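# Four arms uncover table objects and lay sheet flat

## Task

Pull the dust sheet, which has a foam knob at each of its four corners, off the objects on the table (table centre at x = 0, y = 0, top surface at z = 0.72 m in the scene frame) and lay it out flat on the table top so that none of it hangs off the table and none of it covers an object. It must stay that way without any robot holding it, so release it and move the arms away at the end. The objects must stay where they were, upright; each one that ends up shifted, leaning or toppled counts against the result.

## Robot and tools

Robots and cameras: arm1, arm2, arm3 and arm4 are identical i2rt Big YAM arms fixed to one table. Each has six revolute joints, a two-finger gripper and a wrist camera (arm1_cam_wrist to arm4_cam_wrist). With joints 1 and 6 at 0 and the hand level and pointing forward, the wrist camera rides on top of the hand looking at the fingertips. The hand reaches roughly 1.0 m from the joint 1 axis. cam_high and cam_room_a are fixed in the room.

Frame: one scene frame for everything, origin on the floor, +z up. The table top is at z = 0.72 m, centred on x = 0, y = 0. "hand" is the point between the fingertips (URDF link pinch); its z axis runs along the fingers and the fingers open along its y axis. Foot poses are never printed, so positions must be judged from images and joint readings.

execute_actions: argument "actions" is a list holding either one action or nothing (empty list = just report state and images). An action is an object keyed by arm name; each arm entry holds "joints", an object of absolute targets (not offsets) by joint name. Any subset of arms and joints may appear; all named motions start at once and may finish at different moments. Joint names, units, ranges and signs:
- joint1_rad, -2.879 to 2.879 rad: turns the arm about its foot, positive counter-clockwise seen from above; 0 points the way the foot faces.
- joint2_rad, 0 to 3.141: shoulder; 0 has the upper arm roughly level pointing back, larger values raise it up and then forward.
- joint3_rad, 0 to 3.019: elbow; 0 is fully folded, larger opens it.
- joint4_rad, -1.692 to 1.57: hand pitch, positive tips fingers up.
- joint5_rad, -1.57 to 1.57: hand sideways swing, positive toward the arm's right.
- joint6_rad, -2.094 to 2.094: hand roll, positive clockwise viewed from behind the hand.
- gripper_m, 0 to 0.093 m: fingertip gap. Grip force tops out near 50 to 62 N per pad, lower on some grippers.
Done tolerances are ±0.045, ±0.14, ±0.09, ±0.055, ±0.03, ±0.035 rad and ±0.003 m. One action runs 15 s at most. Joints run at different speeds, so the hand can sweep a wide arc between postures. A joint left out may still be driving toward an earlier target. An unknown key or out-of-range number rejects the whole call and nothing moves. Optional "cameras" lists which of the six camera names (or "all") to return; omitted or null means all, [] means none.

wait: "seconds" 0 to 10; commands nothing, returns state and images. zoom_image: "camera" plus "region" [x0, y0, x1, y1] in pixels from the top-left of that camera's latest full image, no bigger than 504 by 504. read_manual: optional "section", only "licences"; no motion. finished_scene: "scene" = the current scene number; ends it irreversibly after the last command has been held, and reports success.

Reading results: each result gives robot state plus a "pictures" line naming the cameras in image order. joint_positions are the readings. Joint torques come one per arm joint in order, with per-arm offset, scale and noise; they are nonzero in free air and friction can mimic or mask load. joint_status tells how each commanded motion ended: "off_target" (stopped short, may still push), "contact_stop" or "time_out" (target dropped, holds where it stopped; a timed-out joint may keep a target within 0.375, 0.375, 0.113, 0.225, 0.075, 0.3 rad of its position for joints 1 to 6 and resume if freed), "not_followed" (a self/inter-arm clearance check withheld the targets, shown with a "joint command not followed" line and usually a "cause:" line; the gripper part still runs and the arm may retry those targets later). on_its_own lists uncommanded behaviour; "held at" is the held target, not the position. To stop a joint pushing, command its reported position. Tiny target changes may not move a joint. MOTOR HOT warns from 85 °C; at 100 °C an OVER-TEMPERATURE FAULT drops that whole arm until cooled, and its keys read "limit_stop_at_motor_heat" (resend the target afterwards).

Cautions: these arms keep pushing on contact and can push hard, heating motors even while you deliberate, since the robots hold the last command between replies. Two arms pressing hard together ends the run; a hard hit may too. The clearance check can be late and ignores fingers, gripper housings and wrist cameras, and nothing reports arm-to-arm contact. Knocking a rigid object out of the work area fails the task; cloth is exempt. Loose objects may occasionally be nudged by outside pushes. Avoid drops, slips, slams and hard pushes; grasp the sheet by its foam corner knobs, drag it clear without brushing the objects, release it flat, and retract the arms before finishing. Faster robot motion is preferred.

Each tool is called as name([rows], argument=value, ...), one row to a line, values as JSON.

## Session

execute_actions(actions=[], cameras=["cam_high","cam_room_a"])

Scene clock: 0.00 s.
Joint torques (N m, as the arm reports them, + toward a larger angle): no reading
Motor temperatures (°C, as the motors report them): arm1=[25 27 27 24 25 24] | arm2=[26 26 27 26 25 25] | arm3=[24 25 28 25 25 25] | arm4=[26 25 26 26 24 24]
arm1.joint_positions: joint1_rad=+0.131 joint2_rad=+0.490 joint3_rad=+1.510 joint4_rad=-1.381 joint5_rad=+0.138 joint6_rad=+0.347 gripper_m=+0.094
arm1.joint_status: not commanded
arm1.hand: x=+0.2198 y=+0.5427 z=+1.3976 quat_wxyz=(-0.417, -0.713, -0.408, +0.388) (m; scene frame)
arm2.joint_positions: joint1_rad=-0.224 joint2_rad=+0.596 joint3_rad=+1.608 joint4_rad=-1.333 joint5_rad=-0.241 joint6_rad=+0.203 gripper_m=+0.094
arm2.joint_status: not commanded
arm2.hand: x=-0.3935 y=+0.5771 z=+1.4435 quat_wxyz=(-0.511, -0.583, -0.559, +0.294) (m; scene frame)
arm3.joint_positions: joint1_rad=-0.265 joint2_rad=+0.535 joint3_rad=+1.424 joint4_rad=-1.464 joint5_rad=+0.055 joint6_rad=-0.157 gripper_m=+0.095
arm3.joint_status: not commanded
arm3.hand: x=-0.3944 y=-0.5511 z=+1.3277 quat_wxyz=(-0.440, +0.481, -0.737, -0.181) (m; scene frame)
arm4.joint_positions: joint1_rad=+0.162 joint2_rad=+0.634 joint3_rad=+1.603 joint4_rad=-1.160 joint5_rad=+0.117 joint6_rad=+0.696 gripper_m=+0.094
arm4.joint_status: not commanded
arm4.hand: x=+0.1828 y=-0.5826 z=+1.4797 quat_wxyz=(-0.232, +0.390, -0.662, -0.597) (m; scene frame)
pictures: cam_high, cam_room_a
Images, in order (width x height): cam_high 672x504, cam_room_a 672x504.

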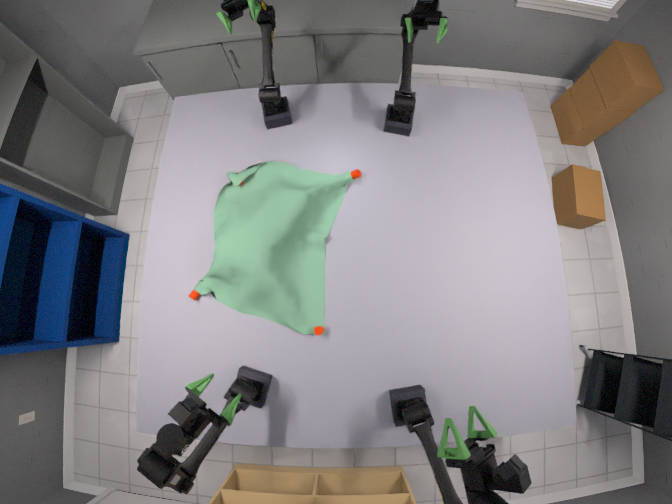

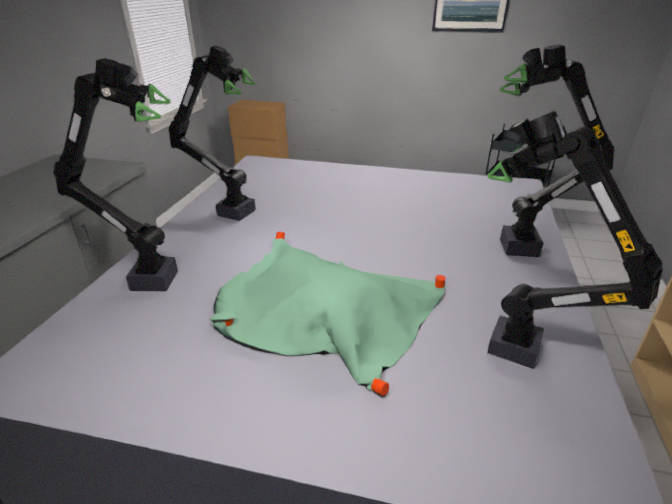

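execute_actions([
  {"arm1":{"joints":{"joint1_rad":-0.449,"joint2_rad":1.551,"joint3_rad":0.995,"joint4_rad":-1.015,"joint5_rad":0,"joint6_rad":0}},"arm2":{"joints":{"joint1_rad":-0.581,"joint2_rad":1.72,"joint3_rad":1.211,"joint4_rad":-1.06,"joint5_rad":0,"joint6_rad":0}},"arm3":{"joints":{"joint1_rad":0.911,"joint2_rad":1.806,"joint3_rad":1.332,"joint4_rad":-1.097,"joint5_rad":0,"joint6_rad":0}},"arm4":{"joints":{"joint1_rad":0.756,"joint2_rad":1.853,"joint3_rad":1.4,"joint4_rad":-1.118,"joint5_rad":0,"joint6_rad":0}}},
])

Scene clock: 14.57 s.
Joint torques (N m, as the arm reports them, + toward a larger angle): arm1=[ -0.4  -10.18   9.45  -0.02   0.07  -0.16] | arm2=[  0.62 -14.45  10.48   1.38   0.01  -0.13] | arm3=[  1.64 -14.96   8.72   0.34  -0.03   0.11] | arm4=[ -1.49 -16.32   6.87   1.1   -0.14  -0.07]
Motor temperatures (°C, as the motors report them): arm1=[25 27 28 24 25 24] | arm2=[26 26 28 26 25 25] | arm3=[24 25 30 25 25 25] | arm4=[26 26 27 26 24 24]
arm1.joint_positions: joint1_rad=-0.448 joint2_rad=+1.530 joint3_rad=+0.985 joint4_rad=-1.022 joint5_rad=+0.000 joint6_rad=+0.008 gripper_m=+0.094
arm1.joint_status: all done
arm1.hand: x=+0.0126 y=+0.3718 z=+0.8558 quat_wxyz=(-0.003, -0.900, -0.435, -0.002) (m; scene frame)
arm2.joint_positions: joint1_rad=-0.580 joint2_rad=+1.700 joint3_rad=+1.202 joint4_rad=-1.069 joint5_rad=-0.002 joint6_rad=+0.014 gripper_m=+0.094
arm2.joint_status: all done
arm2.hand: x=-0.6007 y=+0.3118 z=+0.8653 quat_wxyz=(-0.003, -0.828, -0.561, +0.000) (m; scene frame)
arm3.joint_positions: joint1_rad=+0.915 joint2_rad=+1.803 joint3_rad=+1.320 joint4_rad=-1.102 joint5_rad=+0.001 joint6_rad=-0.010 gripper_m=+0.095
arm3.joint_status: all done
arm3.hand: x=-0.8013 y=-0.2899 z=+0.8452 quat_wxyz=(+0.005, +0.896, -0.444, +0.004) (m; scene frame)
arm4.joint_positions: joint1_rad=+0.760 joint2_rad=+1.856 joint3_rad=+1.398 joint4_rad=-1.128 joint5_rad=+0.001 joint6_rad=+0.011 gripper_m=+0.094
arm4.joint_status: all done
arm4.hand: x=-0.1853 y=-0.4474 z=+0.8621 quat_wxyz=(-0.004, +0.939, -0.343, +0.007) (m; scene frame)
pictures: arm1_cam_wrist, arm2_cam_wrist, arm3_cam_wrist, arm4_cam_wrist, cam_high, cam_room_a
Images, in order (width x height): arm1_cam_wrist 672x504, arm2_cam_wrist 672x504, arm3_cam_wrist 672x504, arm4_cam_wrist 672x504, cam_high 672x504, cam_room_a 672x504.

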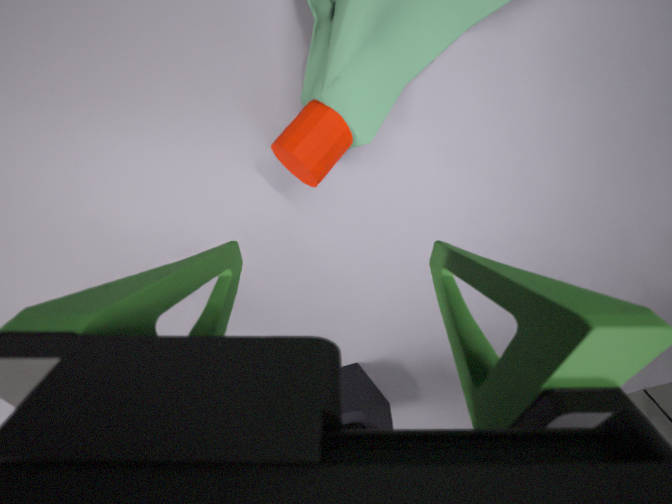

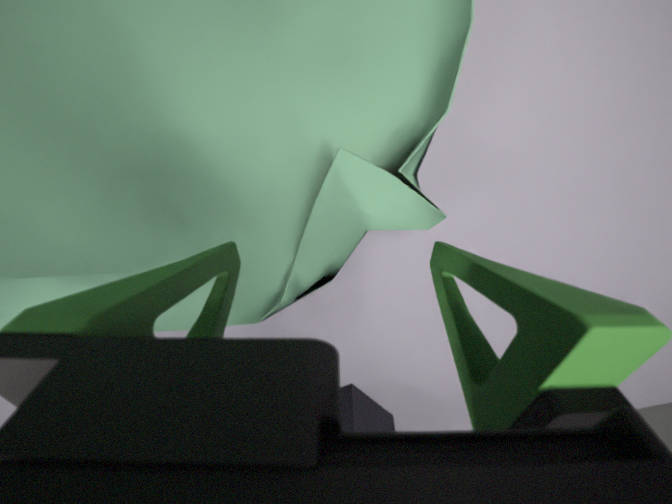

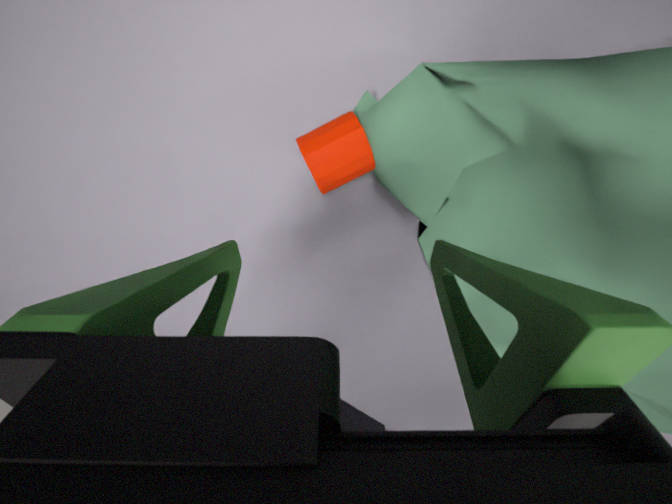

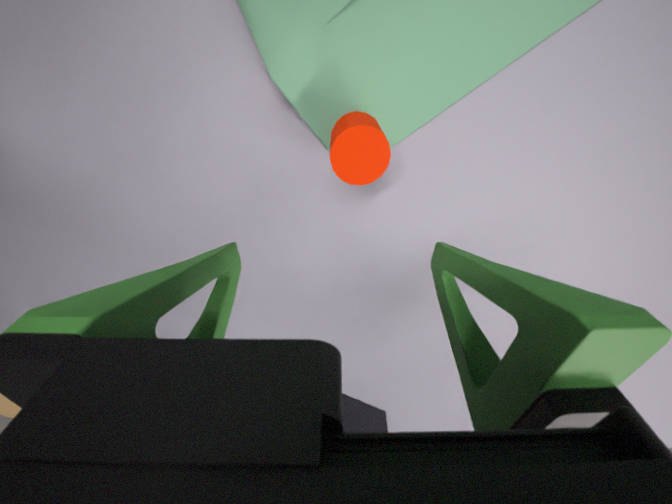

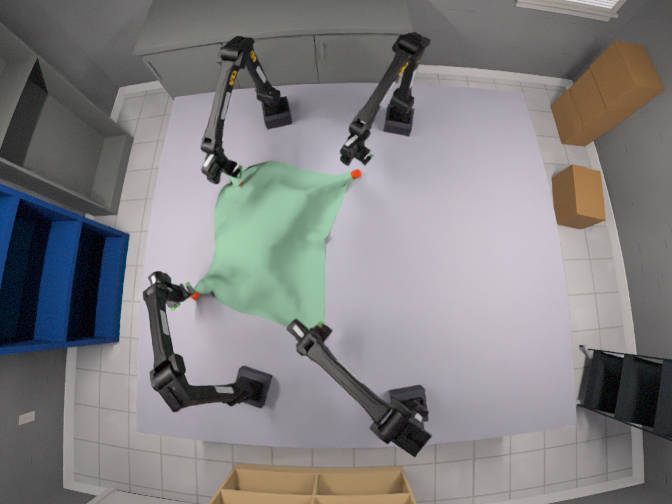

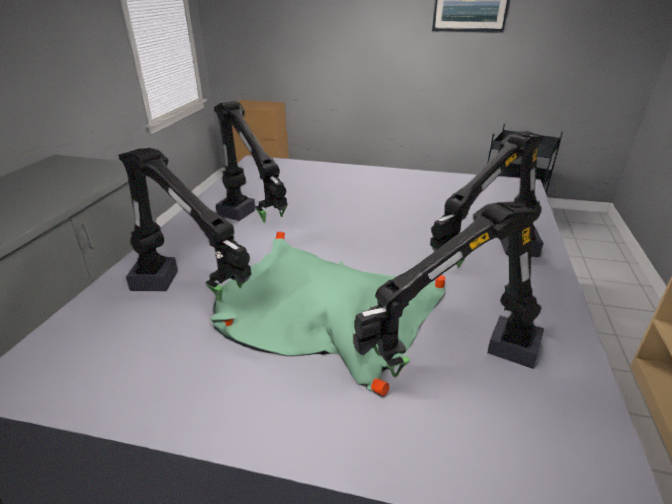

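zoom_image(camera="cam_room_a", region=[190, 280, 290, 360])

zoom_image(camera="cam_high", region=[200, 150, 290, 220])

Region (190, 280, 290, 360) of cam_room_a's 672x504 image, scaled by 5.040, with more detail than that image has; it fills the top 403 rows of this view, and the rest is white.

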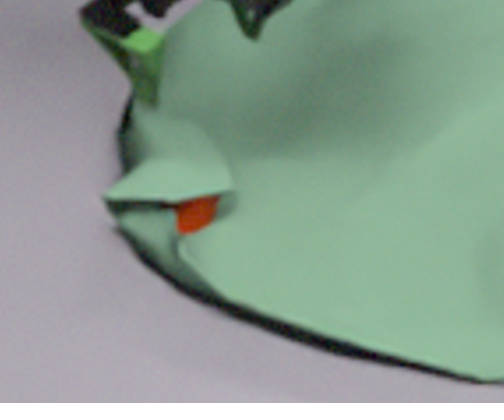

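Region (200, 150, 290, 220) of cam_high's 672x504 image, scaled by 5.600, with more detail than that image has.

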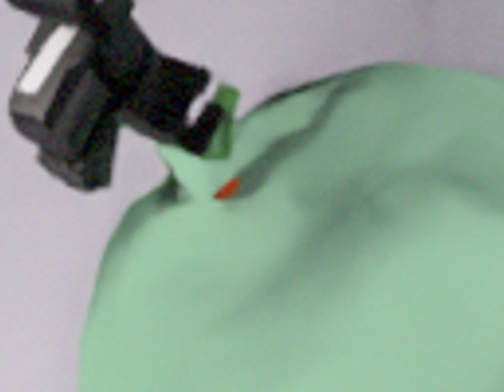

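execute_actions([
  {"arm1":{"joints":{"joint1_rad":-0.39,"joint2_rad":1.813,"joint3_rad":0.958,"joint4_rad":-0.716,"joint6_rad":0.8}},"arm2":{"joints":{"joint1_rad":-0.61,"joint2_rad":1.885,"joint3_rad":1.058,"joint4_rad":-0.756,"joint6_rad":0.2}},"arm3":{"joints":{"joint2_rad":1.987,"joint3_rad":1.284,"joint4_rad":-0.868,"joint6_rad":1.15}},"arm4":{"joints":{"joint1_rad":0.72,"joint2_rad":2.037,"joint3_rad":1.343,"joint4_rad":-0.877}}},
], cameras=["arm1_cam_wrist","arm2_cam_wrist","arm3_cam_wrist","arm4_cam_wrist"])

execute_actions([
  {"arm1":{"joints":{"gripper_m":0.02}},"arm2":{"joints":{"gripper_m":0.02}},"arm3":{"joints":{"gripper_m":0.02}},"arm4":{"joints":{"gripper_m":0.02}}},
], cameras=["arm2_cam_wrist","cam_room_a"])

Scene clock: 36.00 s.
Joint torques (N m, as the arm reports them, + toward a larger angle): arm1=[  0.13 -13.88   6.43   0.28   0.25   0.25] | arm2=[  1.4  -14.11   7.33   1.68  -0.17   0.14] | arm3=[  1.74 -15.51   6.81   0.53  -0.05   0.17] | arm4=[ -1.57 -18.01   5.62   1.22  -0.06  -0.06]
Motor temperatures (°C, as the motors report them): arm1=[25 27 29 24 25 24] | arm2=[26 27 29 26 25 25] | arm3=[24 27 31 25 25 25] | arm4=[26 27 28 26 24 24]
arm1.joint_positions: joint1_rad=-0.397 joint2_rad=+1.815 joint3_rad=+0.962 joint4_rad=-0.729 joint5_rad=-0.003 joint6_rad=+0.787 gripper_m=+0.094
arm1.joint_status: all done
arm1.hand: x=+0.0154 y=+0.3381 z=+0.7362 quat_wxyz=(+0.003, -0.996, -0.086, -0.008) (m; scene frame)
arm2.joint_positions: joint1_rad=-0.619 joint2_rad=+1.855 joint3_rad=+1.064 joint4_rad=-0.772 joint5_rad=+0.004 joint6_rad=+0.186 gripper_m=+0.094
arm2.joint_status: all done
arm2.hand: x=-0.6140 y=+0.3293 z=+0.7535 quat_wxyz=(-0.002, -0.882, -0.470, +0.003) (m; scene frame)
arm3.joint_positions: joint1_rad=+0.915 joint2_rad=+1.979 joint3_rad=+1.285 joint4_rad=-0.880 joint5_rad=+0.003 joint6_rad=+1.134 gripper_m=+0.095
arm3.joint_status: all done
arm3.hand: x=-0.8118 y=-0.2759 z=+0.7459 quat_wxyz=(+0.002, +0.513, -0.859, +0.001) (m; scene frame)
arm4.joint_positions: joint1_rad=+0.726 joint2_rad=+2.050 joint3_rad=+1.343 joint4_rad=-0.892 joint5_rad=-0.002 joint6_rad=+0.010 gripper_m=+0.094
arm4.joint_status: all done
arm4.hand: x=-0.1792 y=-0.4273 z=+0.7438 quat_wxyz=(+0.000, +0.933, -0.359, +0.012) (m; scene frame)
pictures: arm1_cam_wrist, arm2_cam_wrist, arm3_cam_wrist, arm4_cam_wrist
Images, in order (width x height): arm1_cam_wrist 672x504, arm2_cam_wrist 672x504, arm3_cam_wrist 672x504, arm4_cam_wrist 672x504.

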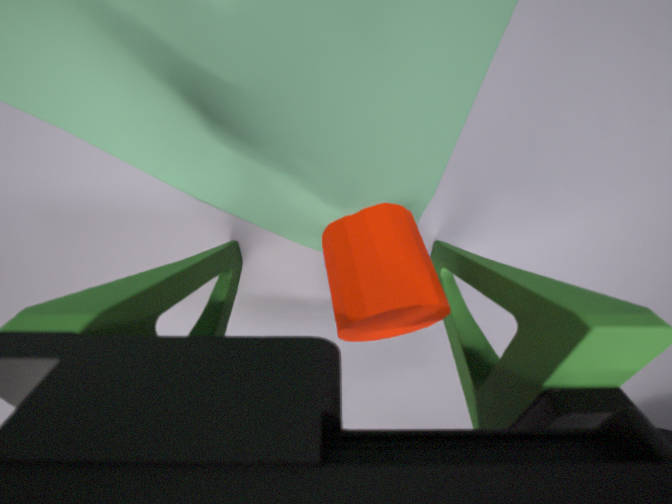

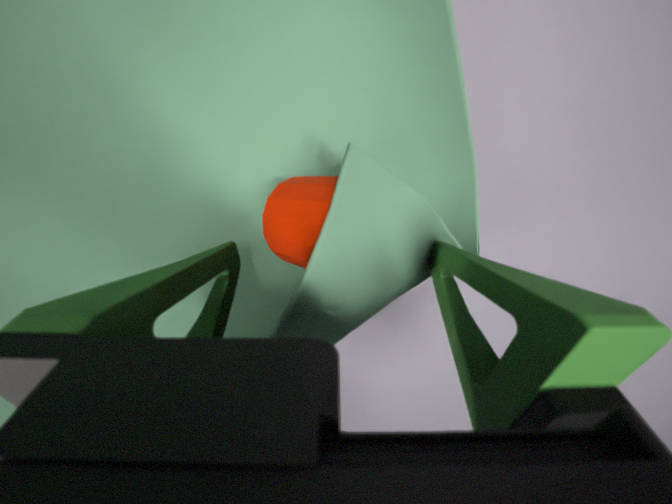

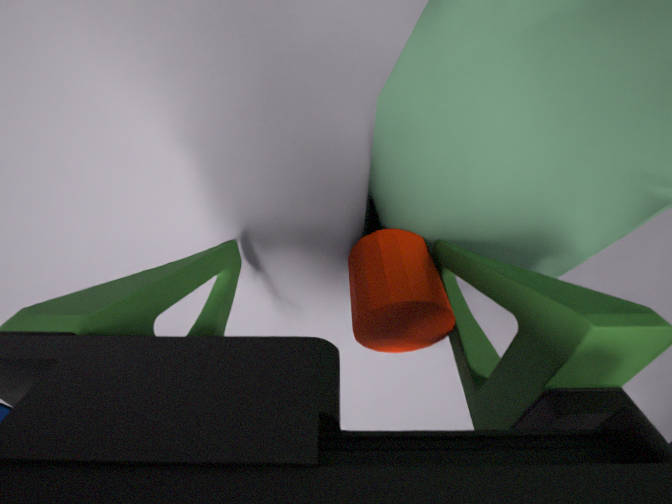

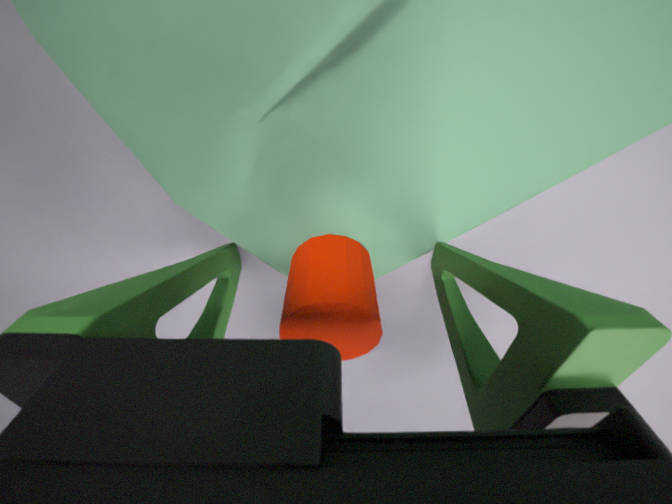

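Scene clock: 36.67 s.
Joint torques (N m, as the arm reports them, + toward a larger angle): arm1=[  0.22 -14.75   6.24   0.42   0.19   0.15] | arm2=[  1.46 -14.14   7.37   1.66  -0.43   0.14] | arm3=[  2.53 -15.14   6.69   0.54  -0.05   0.13] | arm4=[ -1.45 -17.53   5.74   1.26  -0.12  -0.04]
Motor temperatures (°C, as the motors report them): arm1=[25 28 29 24 25 24] | arm2=[26 27 29 26 25 25] | arm3=[24 27 31 25 25 25] | arm4=[26 27 28 26 24 24]
arm1.joint_positions: joint1_rad=-0.397 joint2_rad=+1.815 joint3_rad=+0.962 joint4_rad=-0.728 joint5_rad=-0.002 joint6_rad=+0.793 gripper_m=+0.038
arm1.joint_status: gripper_m off_target (ended at +0.038, target +0.020)
arm1.hand: x=+0.0150 y=+0.3380 z=+0.7362 quat_wxyz=(+0.003, -0.997, -0.083, -0.007) (m; scene frame)
arm2.joint_positions: joint1_rad=-0.619 joint2_rad=+1.855 joint3_rad=+1.064 joint4_rad=-0.772 joint5_rad=+0.011 joint6_rad=+0.186 gripper_m=+0.048
arm2.joint_status: gripper_m off_target (ended at +0.048, target +0.020)
arm2.hand: x=-0.6152 y=+0.3298 z=+0.7535 quat_wxyz=(+0.001, -0.882, -0.470, +0.005) (m; scene frame)
arm3.joint_positions: joint1_rad=+0.915 joint2_rad=+1.979 joint3_rad=+1.285 joint4_rad=-0.880 joint5_rad=+0.003 joint6_rad=+1.138 gripper_m=+0.039
arm3.joint_status: gripper_m off_target (ended at +0.039, target +0.020)
arm3.hand: x=-0.8118 y=-0.2759 z=+0.7459 quat_wxyz=(+0.002, +0.511, -0.860, +0.001) (m; scene frame)
arm4.joint_positions: joint1_rad=+0.726 joint2_rad=+2.046 joint3_rad=+1.343 joint4_rad=-0.892 joint5_rad=+0.000 joint6_rad=+0.007 gripper_m=+0.038
arm4.joint_status: gripper_m off_target (ended at +0.038, target +0.020)
arm4.hand: x=-0.1796 y=-0.4266 z=+0.7460 quat_wxyz=(-0.002, +0.934, -0.358, +0.011) (m; scene frame)
pictures: arm2_cam_wrist, cam_room_a
Images, in order (width x height): arm2_cam_wrist 672x504, cam_room_a 672x504.

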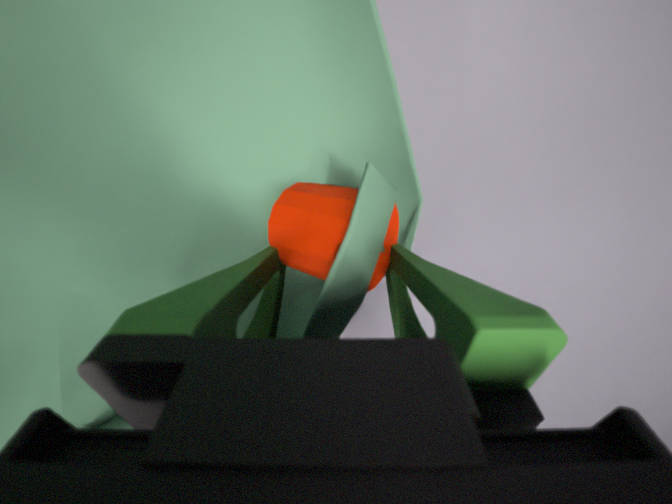

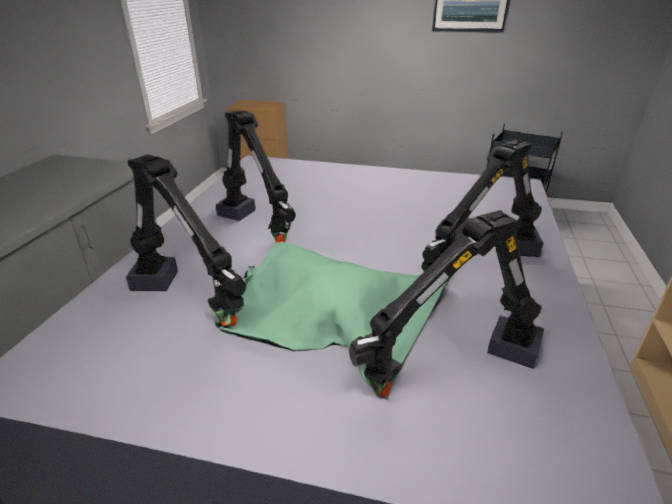

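execute_actions([
  {"arm2":{"joints":{"gripper_m":0.093}}},
], cameras=[])

execute_actions([
  {"arm2":{"joints":{"joint2_rad":1.7,"joint3_rad":1.116,"joint6_rad":-0.2}}},
], cameras=[])

execute_actions([
  {"arm2":{"joints":{"joint6_rad":-1.3}}},
], cameras=[])

execute_actions([
  {"arm2":{"joints":{"joint2_rad":1.925}}},
], cameras=["arm2_cam_wrist"])

Scene clock: 46.70 s.
Joint torques (N m, as the arm reports them, + toward a larger angle): arm1=[  1.08 -15.     6.09   0.41   0.21   0.12] | arm2=[  1.4  -13.88   7.29   1.56  -0.14   0.13] | arm3=[  2.43 -15.14   6.79   0.65  -0.06   0.17] | arm4=[ -1.61 -17.67   5.71   1.29  -0.11  -0.04]
Motor temperatures (°C, as the motors report them): arm1=[25 28 29 24 25 24] | arm2=[26 27 29 26 25 25] | arm3=[24 27 30 25 25 25] | arm4=[26 27 28 26 24 24]
arm1.joint_positions: joint1_rad=-0.397 joint2_rad=+1.815 joint3_rad=+0.962 joint4_rad=-0.728 joint5_rad=-0.002 joint6_rad=+0.793 gripper_m=+0.038
arm1.joint_status: not commanded
arm1.hand: x=+0.0150 y=+0.3380 z=+0.7362 quat_wxyz=(+0.003, -0.997, -0.083, -0.007) (m; scene frame)
arm2.joint_positions: joint1_rad=-0.618 joint2_rad=+1.855 joint3_rad=+1.064 joint4_rad=-0.770 joint5_rad=+0.003 joint6_rad=+0.186 gripper_m=+0.093
arm2.joint_status: all done
arm2.hand: x=-0.6139 y=+0.3286 z=+0.7535 quat_wxyz=(-0.003, -0.882, -0.470, +0.004) (m; scene frame)
arm3.joint_positions: joint1_rad=+0.915 joint2_rad=+1.979 joint3_rad=+1.285 joint4_rad=-0.880 joint5_rad=+0.003 joint6_rad=+1.139 gripper_m=+0.039
arm3.joint_status: not commanded
arm3.hand: x=-0.8118 y=-0.2759 z=+0.7459 quat_wxyz=(+0.002, +0.510, -0.860, +0.001) (m; scene frame)
arm4.joint_positions: joint1_rad=+0.726 joint2_rad=+2.046 joint3_rad=+1.343 joint4_rad=-0.892 joint5_rad=+0.000 joint6_rad=+0.007 gripper_m=+0.038
arm4.joint_status: not commanded
arm4.hand: x=-0.1796 y=-0.4266 z=+0.7460 quat_wxyz=(-0.002, +0.934, -0.358, +0.011) (m; scene frame)
pictures: none
No camera images: the call's "cameras" was empty. Leave "cameras" out to get every camera's image.

Scene clock: 48.13 s.
Joint torques (N m, as the arm reports them, + toward a larger angle): arm1=[ -0.53 -14.85   6.12   0.24   0.19   0.12] | arm2=[  1.42 -14.17  11.53   1.94  -0.17  -0.13] | arm3=[  2.12 -15.     6.79   0.63  -0.06   0.17] | arm4=[ -1.53 -17.52   5.67   1.29  -0.12  -0.03]
Motor temperatures (°C, as the motors report them): arm1=[25 28 29 24 25 24] | arm2=[26 27 29 26 25 25] | arm3=[24 27 30 25 25 25] | arm4=[26 27 28 26 24 24]
arm1.joint_positions: joint1_rad=-0.397 joint2_rad=+1.815 joint3_rad=+0.962 joint4_rad=-0.728 joint5_rad=-0.002 joint6_rad=+0.793 gripper_m=+0.038
arm1.joint_status: not commanded
arm1.hand: x=+0.0150 y=+0.3380 z=+0.7362 quat_wxyz=(+0.003, -0.997, -0.083, -0.007) (m; scene frame)
arm2.joint_positions: joint1_rad=-0.618 joint2_rad=+1.682 joint3_rad=+1.094 joint4_rad=-0.767 joint5_rad=+0.003 joint6_rad=-0.186 gripper_m=+0.093
arm2.joint_status: all done
arm2.hand: x=-0.6290 y=+0.2940 z=+0.8435 quat_wxyz=(-0.051, -0.776, -0.622, +0.095) (m; scene frame)
arm3.joint_positions: joint1_rad=+0.915 joint2_rad=+1.979 joint3_rad=+1.285 joint4_rad=-0.880 joint5_rad=+0.003 joint6_rad=+1.139 gripper_m=+0.039
arm3.joint_status: not commanded
arm3.hand: x=-0.8118 y=-0.2759 z=+0.7459 quat_wxyz=(+0.002, +0.510, -0.860, +0.001) (m; scene frame)
arm4.joint_positions: joint1_rad=+0.726 joint2_rad=+2.046 joint3_rad=+1.343 joint4_rad=-0.892 joint5_rad=+0.000 joint6_rad=+0.007 gripper_m=+0.038
arm4.joint_status: not commanded
arm4.hand: x=-0.1796 y=-0.4266 z=+0.7460 quat_wxyz=(-0.002, +0.934, -0.358, +0.011) (m; scene frame)
pictures: none
No camera images: the call's "cameras" was empty. Leave "cameras" out to get every camera's image.

Scene clock: 50.07 s.
Joint torques (N m, as the arm reports them, + toward a larger angle): arm1=[ -0.11 -13.54   6.32   0.34   0.2    0.12] | arm2=[  1.4  -14.16  11.45   1.85  -0.24  -0.12] | arm3=[  1.59 -15.34   6.77   0.64  -0.03   0.16] | arm4=[ -1.55 -17.62   5.7    1.27  -0.12  -0.03]
Motor temperatures (°C, as the motors report them): arm1=[25 28 29 24 25 24] | arm2=[26 27 29 26 25 25] | arm3=[24 28 30 25 25 25] | arm4=[26 27 28 26 24 24]
arm1.joint_positions: joint1_rad=-0.397 joint2_rad=+1.815 joint3_rad=+0.962 joint4_rad=-0.728 joint5_rad=-0.002 joint6_rad=+0.793 gripper_m=+0.038
arm1.joint_status: not commanded
arm1.hand: x=+0.0150 y=+0.3380 z=+0.7362 quat_wxyz=(+0.003, -0.997, -0.083, -0.007) (m; scene frame)
arm2.joint_positions: joint1_rad=-0.618 joint2_rad=+1.682 joint3_rad=+1.094 joint4_rad=-0.767 joint5_rad=+0.002 joint6_rad=-1.285 gripper_m=+0.093
arm2.joint_status: all done
arm2.hand: x=-0.6289 y=+0.2940 z=+0.8435 quat_wxyz=(+0.006, -0.337, -0.935, +0.107) (m; scene frame)
arm3.joint_positions: joint1_rad=+0.915 joint2_rad=+1.979 joint3_rad=+1.285 joint4_rad=-0.880 joint5_rad=+0.003 joint6_rad=+1.139 gripper_m=+0.039
arm3.joint_status: not commanded
arm3.hand: x=-0.8118 y=-0.2759 z=+0.7459 quat_wxyz=(+0.002, +0.510, -0.860, +0.001) (m; scene frame)
arm4.joint_positions: joint1_rad=+0.726 joint2_rad=+2.046 joint3_rad=+1.343 joint4_rad=-0.892 joint5_rad=+0.000 joint6_rad=+0.007 gripper_m=+0.038
arm4.joint_status: not commanded
arm4.hand: x=-0.1796 y=-0.4266 z=+0.7460 quat_wxyz=(-0.002, +0.934, -0.358, +0.011) (m; scene frame)
pictures: none
No camera images: the call's "cameras" was empty. Leave "cameras" out to get every camera's image.

Scene clock: 51.17 s.
Joint torques (N m, as the arm reports them, + toward a larger angle): arm1=[ -0.54 -14.07   6.24   0.28   0.19   0.06] | arm2=[  0.78 -15.08   8.35   1.25  -0.05  -0.13] | arm3=[  2.16 -15.38   6.85   0.63  -0.03   0.14] | arm4=[ -1.58 -17.65   5.69   1.27  -0.12  -0.03]
Motor temperatures (°C, as the motors report them): arm1=[25 28 29 24 25 24] | arm2=[26 27 29 26 25 25] | arm3=[24 28 30 25 25 25] | arm4=[26 27 28 26 24 24]
arm1.joint_positions: joint1_rad=-0.397 joint2_rad=+1.815 joint3_rad=+0.962 joint4_rad=-0.728 joint5_rad=-0.002 joint6_rad=+0.793 gripper_m=+0.038
arm1.joint_status: not commanded
arm1.hand: x=+0.0150 y=+0.3380 z=+0.7362 quat_wxyz=(+0.003, -0.997, -0.083, -0.007) (m; scene frame)
arm2.joint_positions: joint1_rad=-0.610 joint2_rad=+1.897 joint3_rad=+1.111 joint4_rad=-0.764 joint5_rad=-0.003 joint6_rad=-1.286 gripper_m=+0.093
arm2.joint_status: all done
arm2.hand: x=-0.6166 y=+0.3098 z=+0.7474 quat_wxyz=(-0.002, -0.334, -0.942, +0.010) (m; scene frame)
arm3.joint_positions: joint1_rad=+0.915 joint2_rad=+1.979 joint3_rad=+1.285 joint4_rad=-0.880 joint5_rad=+0.003 joint6_rad=+1.139 gripper_m=+0.039
arm3.joint_status: not commanded
arm3.hand: x=-0.8118 y=-0.2759 z=+0.7459 quat_wxyz=(+0.002, +0.510, -0.860, +0.001) (m; scene frame)
arm4.joint_positions: joint1_rad=+0.726 joint2_rad=+2.046 joint3_rad=+1.343 joint4_rad=-0.892 joint5_rad=+0.000 joint6_rad=+0.007 gripper_m=+0.038
arm4.joint_status: not commanded
arm4.hand: x=-0.1796 y=-0.4266 z=+0.7460 quat_wxyz=(-0.002, +0.934, -0.358, +0.011) (m; scene frame)
pictures: arm2_cam_wrist
Images, in order (width x height): arm2_cam_wrist 672x504.

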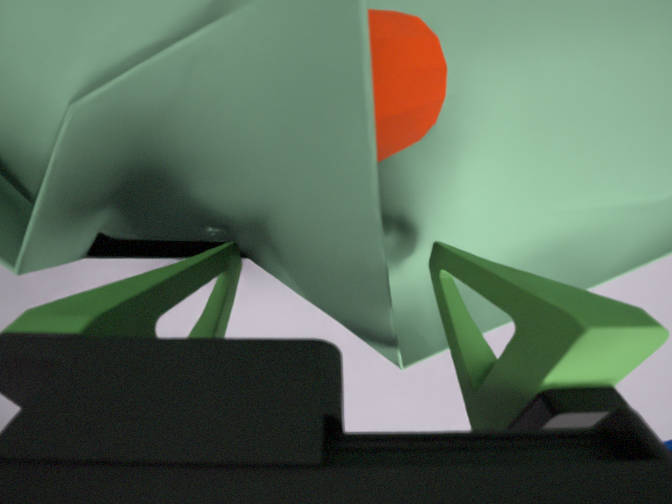

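execute_actions([
  {"arm2":{"joints":{"joint2_rad":1.72,"joint3_rad":1.2,"joint4_rad":-1.0}}},
], cameras=[])

execute_actions([
  {"arm2":{"joints":{"joint1_rad":-0.438,"joint2_rad":1.806,"joint3_rad":1.332,"joint4_rad":-1.097,"joint6_rad":0.3}}},
], cameras=["arm2_cam_wrist","cam_room_a"])

Scene clock: 59.30 s.
Joint torques (N m, as the arm reports them, + toward a larger angle): arm1=[  0.01 -14.1    6.42   0.1    0.19   0.05] | arm2=[  0.77 -13.71  11.5    0.4   -0.05  -0.13] | arm3=[  1.8  -15.42   6.74   0.7   -0.05   0.16] | arm4=[ -1.51 -17.74   5.68   1.27  -0.12  -0.03]
Motor temperatures (°C, as the motors report them): arm1=[25 28 29 24 25 24] | arm2=[26 27 29 26 25 25] | arm3=[24 28 30 25 25 25] | arm4=[26 27 28 26 24 24]
arm1.joint_positions: joint1_rad=-0.397 joint2_rad=+1.815 joint3_rad=+0.962 joint4_rad=-0.728 joint5_rad=-0.002 joint6_rad=+0.793 gripper_m=+0.038
arm1.joint_status: not commanded
arm1.hand: x=+0.0150 y=+0.3380 z=+0.7362 quat_wxyz=(+0.003, -0.997, -0.083, -0.007) (m; scene frame)
arm2.joint_positions: joint1_rad=-0.610 joint2_rad=+1.694 joint3_rad=+1.179 joint4_rad=-0.986 joint5_rad=-0.003 joint6_rad=-1.287 gripper_m=+0.093
arm2.joint_status: all done
arm2.hand: x=-0.6181 y=+0.3071 z=+0.8608 quat_wxyz=(-0.001, -0.334, -0.942, +0.035) (m; scene frame)
arm3.joint_positions: joint1_rad=+0.915 joint2_rad=+1.979 joint3_rad=+1.285 joint4_rad=-0.880 joint5_rad=+0.003 joint6_rad=+1.139 gripper_m=+0.039
arm3.joint_status: not commanded
arm3.hand: x=-0.8118 y=-0.2759 z=+0.7459 quat_wxyz=(+0.002, +0.510, -0.860, +0.001) (m; scene frame)
arm4.joint_positions: joint1_rad=+0.726 joint2_rad=+2.046 joint3_rad=+1.343 joint4_rad=-0.892 joint5_rad=+0.000 joint6_rad=+0.007 gripper_m=+0.038
arm4.joint_status: not commanded
arm4.hand: x=-0.1796 y=-0.4266 z=+0.7460 quat_wxyz=(-0.002, +0.934, -0.358, +0.011) (m; scene frame)
pictures: none
No camera images: the call's "cameras" was empty. Leave "cameras" out to get every camera's image.

Scene clock: 61.47 s.
Joint torques (N m, as the arm reports them, + toward a larger angle): arm1=[  0.49 -14.34   5.98   0.03   0.19   0.17] | arm2=[  0.3  -16.11  13.13   0.28   0.     0.14] | arm3=[  2.04 -14.89   6.58   0.72  -0.04   0.17] | arm4=[ -1.64 -17.63   5.71   1.26  -0.12  -0.04]
Motor temperatures (°C, as the motors report them): arm1=[25 28 29 24 25 24] | arm2=[26 27 29 26 25 25] | arm3=[24 28 30 25 25 25] | arm4=[26 28 28 26 24 24]
arm1.joint_positions: joint1_rad=-0.397 joint2_rad=+1.815 joint3_rad=+0.962 joint4_rad=-0.728 joint5_rad=-0.002 joint6_rad=+0.793 gripper_m=+0.038
arm1.joint_status: not commanded
arm1.hand: x=+0.0150 y=+0.3380 z=+0.7362 quat_wxyz=(+0.003, -0.997, -0.083, -0.007) (m; scene frame)
arm2.joint_positions: joint1_rad=-0.432 joint2_rad=+1.786 joint3_rad=+1.292 joint4_rad=-1.083 joint5_rad=-0.001 joint6_rad=+0.286 gripper_m=+0.093
arm2.joint_status: all done
arm2.hand: x=-0.5404 y=+0.2629 z=+0.8554 quat_wxyz=(+0.001, -0.861, -0.508, -0.003) (m; scene frame)
arm3.joint_positions: joint1_rad=+0.915 joint2_rad=+1.979 joint3_rad=+1.285 joint4_rad=-0.880 joint5_rad=+0.003 joint6_rad=+1.139 gripper_m=+0.039
arm3.joint_status: not commanded
arm3.hand: x=-0.8118 y=-0.2759 z=+0.7459 quat_wxyz=(+0.002, +0.510, -0.860, +0.001) (m; scene frame)
arm4.joint_positions: joint1_rad=+0.726 joint2_rad=+2.046 joint3_rad=+1.343 joint4_rad=-0.892 joint5_rad=+0.000 joint6_rad=+0.007 gripper_m=+0.038
arm4.joint_status: not commanded
arm4.hand: x=-0.1796 y=-0.4266 z=+0.7460 quat_wxyz=(-0.002, +0.934, -0.358, +0.011) (m; scene frame)
pictures: arm2_cam_wrist, cam_room_a
Images, in order (width x height): arm2_cam_wrist 672x504, cam_room_a 672x504.

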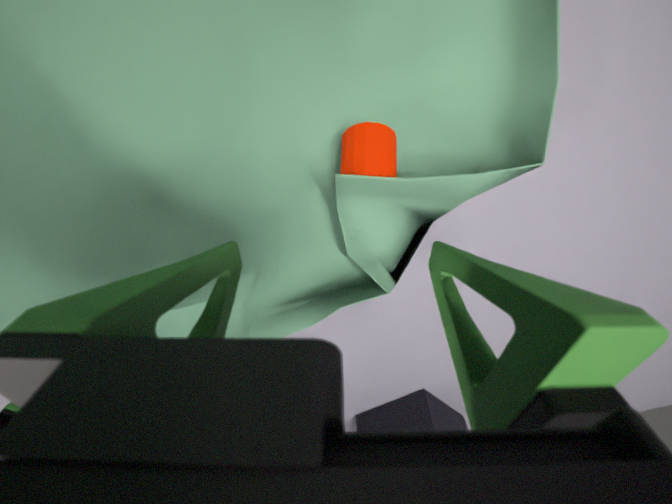

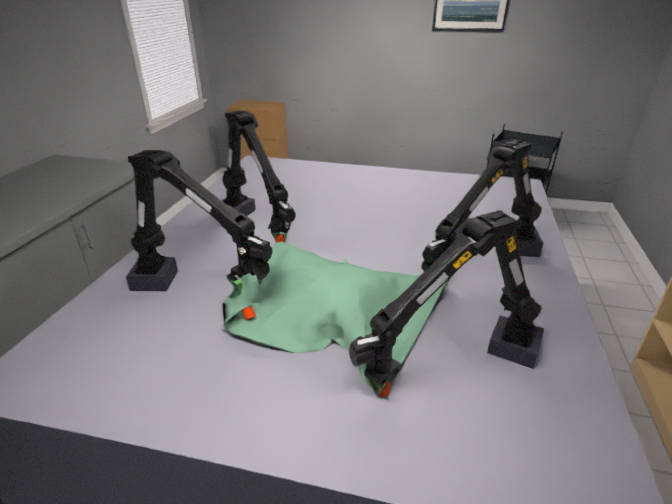

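execute_actions([
  {"arm2":{"joints":{"joint1_rad":-0.49}}},
], cameras=[])

execute_actions([
  {"arm2":{"joints":{"joint2_rad":1.985,"joint3_rad":1.232,"joint4_rad":-0.83}}},
], cameras=["arm2_cam_wrist"])

execute_actions([
  {"arm2":{"joints":{"gripper_m":0.02}}},
], cameras=["arm2_cam_wrist"])

Scene clock: 69.13 s.
Joint torques (N m, as the arm reports them, + toward a larger angle): arm1=[  0.15 -14.33   6.26   0.38   0.18   0.11] | arm2=[  1.26 -16.17  13.14   0.29  -0.01   0.13] | arm3=[  2.18 -14.98   6.66   0.69  -0.04   0.15] | arm4=[ -1.53 -17.74   5.7    1.27  -0.13  -0.03]
Motor temperatures (°C, as the motors report them): arm1=[25 28 29 24 25 24] | arm2=[26 27 30 26 25 25] | arm3=[24 28 30 25 25 25] | arm4=[26 28 28 26 24 24]
arm1.joint_positions: joint1_rad=-0.397 joint2_rad=+1.815 joint3_rad=+0.962 joint4_rad=-0.728 joint5_rad=-0.002 joint6_rad=+0.793 gripper_m=+0.038
arm1.joint_status: not commanded
arm1.hand: x=+0.0150 y=+0.3380 z=+0.7362 quat_wxyz=(+0.003, -0.997, -0.083, -0.007) (m; scene frame)
arm2.joint_positions: joint1_rad=-0.494 joint2_rad=+1.786 joint3_rad=+1.292 joint4_rad=-1.083 joint5_rad=-0.001 joint6_rad=+0.287 gripper_m=+0.093
arm2.joint_status: all done
arm2.hand: x=-0.5703 y=+0.2705 z=+0.8553 quat_wxyz=(+0.001, -0.877, -0.481, -0.003) (m; scene frame)
arm3.joint_positions: joint1_rad=+0.915 joint2_rad=+1.979 joint3_rad=+1.285 joint4_rad=-0.880 joint5_rad=+0.003 joint6_rad=+1.139 gripper_m=+0.039
arm3.joint_status: not commanded
arm3.hand: x=-0.8118 y=-0.2759 z=+0.7459 quat_wxyz=(+0.002, +0.510, -0.860, +0.001) (m; scene frame)
arm4.joint_positions: joint1_rad=+0.726 joint2_rad=+2.046 joint3_rad=+1.343 joint4_rad=-0.892 joint5_rad=+0.000 joint6_rad=+0.007 gripper_m=+0.038
arm4.joint_status: not commanded
arm4.hand: x=-0.1796 y=-0.4266 z=+0.7460 quat_wxyz=(-0.002, +0.934, -0.358, +0.011) (m; scene frame)
pictures: none
No camera images: the call's "cameras" was empty. Leave "cameras" out to get every camera's image.

Scene clock: 70.17 s.
Joint torques (N m, as the arm reports them, + toward a larger angle): arm1=[  0.54 -13.48   6.02   0.32   0.18   0.08] | arm2=[  1.1  -18.25   8.1    1.61  -0.07   0.13] | arm3=[  2.22 -15.48   6.64   0.77  -0.03   0.18] | arm4=[ -1.43 -17.64   5.72   1.29  -0.13  -0.04]
Motor temperatures (°C, as the motors report them): arm1=[25 28 29 24 25 24] | arm2=[26 27 30 26 25 25] | arm3=[24 28 30 25 25 25] | arm4=[26 28 28 26 24 24]
arm1.joint_positions: joint1_rad=-0.397 joint2_rad=+1.815 joint3_rad=+0.962 joint4_rad=-0.728 joint5_rad=-0.002 joint6_rad=+0.793 gripper_m=+0.038
arm1.joint_status: not commanded
arm1.hand: x=+0.0150 y=+0.3380 z=+0.7362 quat_wxyz=(+0.003, -0.997, -0.083, -0.007) (m; scene frame)
arm2.joint_positions: joint1_rad=-0.494 joint2_rad=+1.974 joint3_rad=+1.233 joint4_rad=-0.846 joint5_rad=+0.001 joint6_rad=+0.287 gripper_m=+0.093
arm2.joint_status: all done
arm2.hand: x=-0.5722 y=+0.2642 z=+0.7449 quat_wxyz=(+0.005, -0.877, -0.481, -0.006) (m; scene frame)
arm3.joint_positions: joint1_rad=+0.915 joint2_rad=+1.979 joint3_rad=+1.285 joint4_rad=-0.880 joint5_rad=+0.003 joint6_rad=+1.139 gripper_m=+0.039
arm3.joint_status: not commanded
arm3.hand: x=-0.8118 y=-0.2759 z=+0.7459 quat_wxyz=(+0.002, +0.510, -0.860, +0.001) (m; scene frame)
arm4.joint_positions: joint1_rad=+0.726 joint2_rad=+2.046 joint3_rad=+1.343 joint4_rad=-0.892 joint5_rad=+0.000 joint6_rad=+0.007 gripper_m=+0.038
arm4.joint_status: not commanded
arm4.hand: x=-0.1796 y=-0.4266 z=+0.7460 quat_wxyz=(-0.002, +0.934, -0.358, +0.011) (m; scene frame)
pictures: arm2_cam_wrist
Images, in order (width x height): arm2_cam_wrist 672x504.

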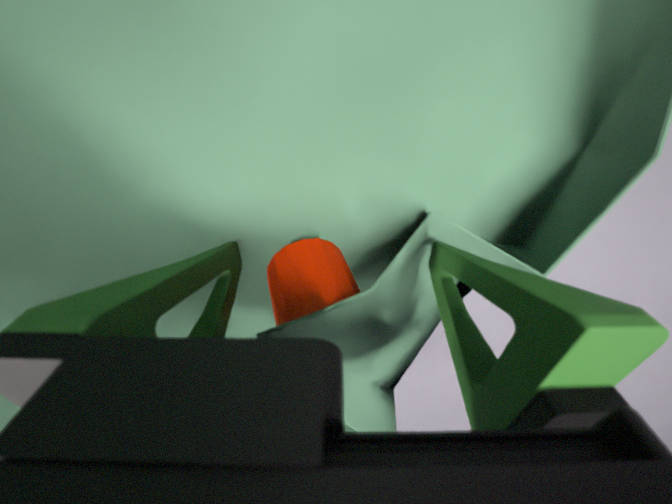

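Scene clock: 70.83 s.
Joint torques (N m, as the arm reports them, + toward a larger angle): arm1=[ -0.36 -13.49   6.31   0.26   0.19   0.08] | arm2=[  1.02 -18.08   8.12   1.61  -0.19   0.09] | arm3=[  1.92 -15.45   6.7    0.59  -0.02   0.15] | arm4=[ -1.55 -17.61   5.69   1.26  -0.12  -0.04]
Motor temperatures (°C, as the motors report them): arm1=[25 28 29 24 25 24] | arm2=[26 27 30 26 25 25] | arm3=[24 28 30 25 25 25] | arm4=[26 28 28 26 24 24]
arm1.joint_positions: joint1_rad=-0.397 joint2_rad=+1.815 joint3_rad=+0.962 joint4_rad=-0.728 joint5_rad=-0.002 joint6_rad=+0.793 gripper_m=+0.038
arm1.joint_status: not commanded
arm1.hand: x=+0.0150 y=+0.3380 z=+0.7362 quat_wxyz=(+0.003, -0.997, -0.083, -0.007) (m; scene frame)
arm2.joint_positions: joint1_rad=-0.494 joint2_rad=+1.974 joint3_rad=+1.233 joint4_rad=-0.846 joint5_rad=+0.004 joint6_rad=+0.291 gripper_m=+0.033
arm2.joint_status: gripper_m off_target (ended at +0.033, target +0.020)
arm2.hand: x=-0.5728 y=+0.2644 z=+0.7449 quat_wxyz=(+0.006, -0.878, -0.479, -0.005) (m; scene frame)
arm3.joint_positions: joint1_rad=+0.915 joint2_rad=+1.979 joint3_rad=+1.285 joint4_rad=-0.880 joint5_rad=+0.003 joint6_rad=+1.139 gripper_m=+0.039
arm3.joint_status: not commanded
arm3.hand: x=-0.8118 y=-0.2759 z=+0.7459 quat_wxyz=(+0.002, +0.510, -0.860, +0.001) (m; scene frame)
arm4.joint_positions: joint1_rad=+0.726 joint2_rad=+2.046 joint3_rad=+1.343 joint4_rad=-0.892 joint5_rad=+0.000 joint6_rad=+0.007 gripper_m=+0.038
arm4.joint_status: not commanded
arm4.hand: x=-0.1796 y=-0.4266 z=+0.7460 quat_wxyz=(-0.002, +0.934, -0.358, +0.011) (m; scene frame)
pictures: arm2_cam_wrist
Images, in order (width x height): arm2_cam_wrist 672x504.

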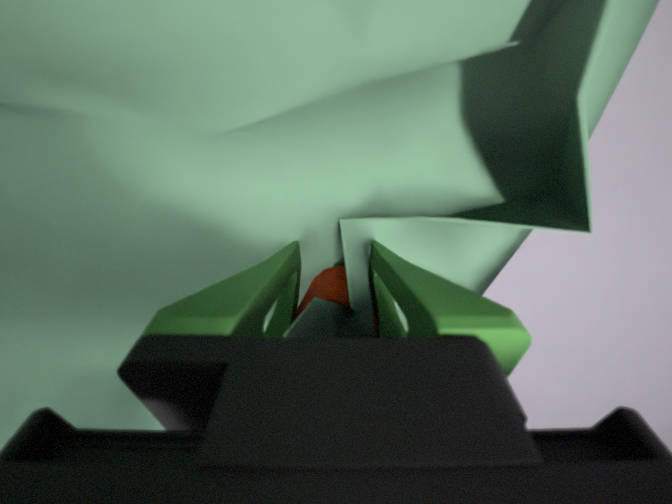

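execute_actions([
  {"arm1":{"joints":{"joint1_rad":-0.6,"joint2_rad":1.24,"joint3_rad":1.45,"joint4_rad":-1.405,"joint6_rad":0.5}},"arm2":{"joints":{"joint1_rad":-0.9,"joint2_rad":1.4,"joint3_rad":1.6,"joint4_rad":-1.4,"joint6_rad":0.8}},"arm3":{"joints":{"joint1_rad":1.03,"joint2_rad":1.244,"joint3_rad":1.454,"joint4_rad":-1.41}},"arm4":{"joints":{"joint1_rad":0.535,"joint2_rad":1.42,"joint3_rad":1.62,"joint4_rad":-1.4}}},
], cameras=["cam_room_a","cam_high","arm2_cam_wrist"])

Scene clock: 81.30 s.
Joint torques (N m, as the arm reports them, + toward a larger angle): arm1=[ 0.87 -9.24 11.22  0.1   0.06 -0.1 ] | arm2=[ -0.07 -12.92  11.66   0.96   0.2    0.05] | arm3=[ 2.94 -8.35 10.68  0.47 -0.16  0.07] | arm4=[ -0.99 -13.04   8.56   0.54   0.12   0.03]
Motor temperatures (°C, as the motors report them): arm1=[25 28 29 24 25 24] | arm2=[26 28 30 26 25 25] | arm3=[24 28 30 25 25 25] | arm4=[26 28 28 26 24 24]
arm1.joint_positions: joint1_rad=-0.615 joint2_rad=+1.241 joint3_rad=+1.441 joint4_rad=-1.392 joint5_rad=+0.000 joint6_rad=+0.507 gripper_m=+0.038
arm1.joint_status: all done
arm1.hand: x=-0.0585 y=+0.3993 z=+1.1456 quat_wxyz=(-0.110, -0.976, -0.114, +0.149) (m; scene frame)
arm2.joint_positions: joint1_rad=-0.894 joint2_rad=+1.399 joint3_rad=+1.598 joint4_rad=-1.384 joint5_rad=-0.006 joint6_rad=+0.792 gripper_m=+0.033
arm2.joint_status: all done
arm2.hand: x=-0.7400 y=+0.3731 z=+1.1585 quat_wxyz=(-0.145, -0.980, -0.048, +0.124) (m; scene frame)
arm3.joint_positions: joint1_rad=+1.022 joint2_rad=+1.238 joint3_rad=+1.436 joint4_rad=-1.401 joint5_rad=+0.007 joint6_rad=+1.144 gripper_m=+0.039
arm3.joint_status: all done
arm3.hand: x=-0.7830 y=-0.3855 z=+1.1410 quat_wxyz=(+0.029, +0.543, -0.819, -0.181) (m; scene frame)
arm4.joint_positions: joint1_rad=+0.534 joint2_rad=+1.440 joint3_rad=+1.613 joint4_rad=-1.377 joint5_rad=-0.006 joint6_rad=+0.000 gripper_m=+0.038
arm4.joint_status: all done
arm4.hand: x=-0.0835 y=-0.3903 z=+1.1539 quat_wxyz=(-0.083, +0.882, -0.433, -0.165) (m; scene frame)
pictures: arm2_cam_wrist, cam_high, cam_room_a
Images, in order (width x height): arm2_cam_wrist 672x504, cam_high 672x504, cam_room_a 672x504.

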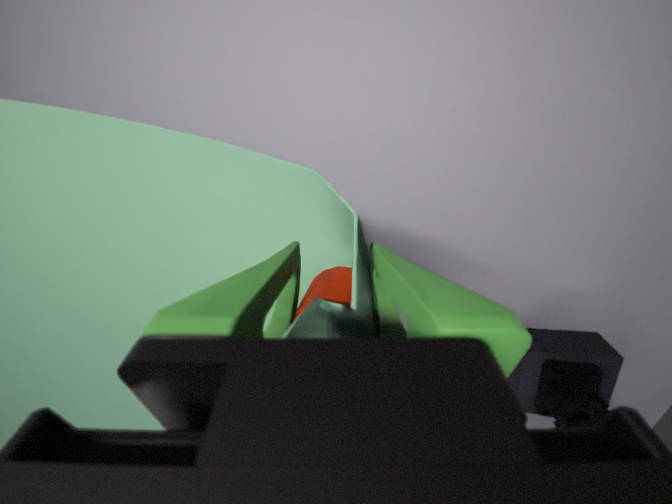

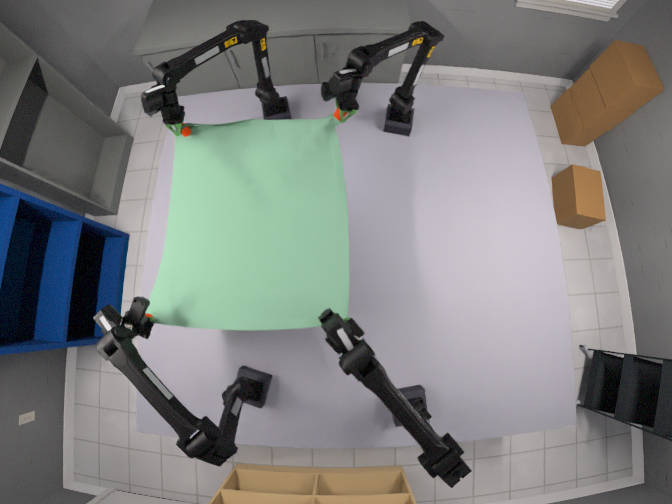

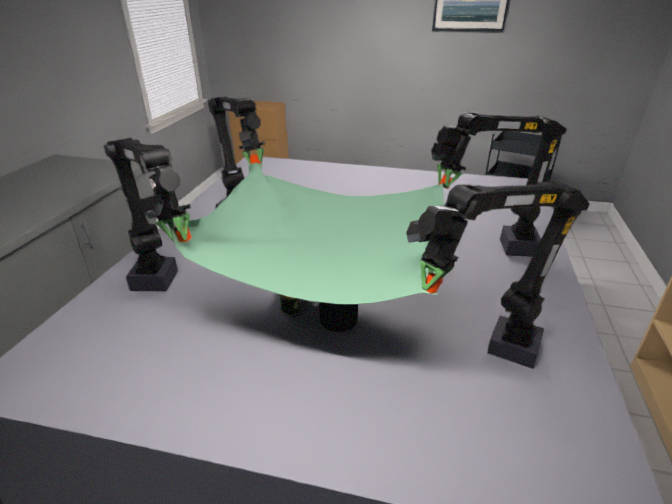

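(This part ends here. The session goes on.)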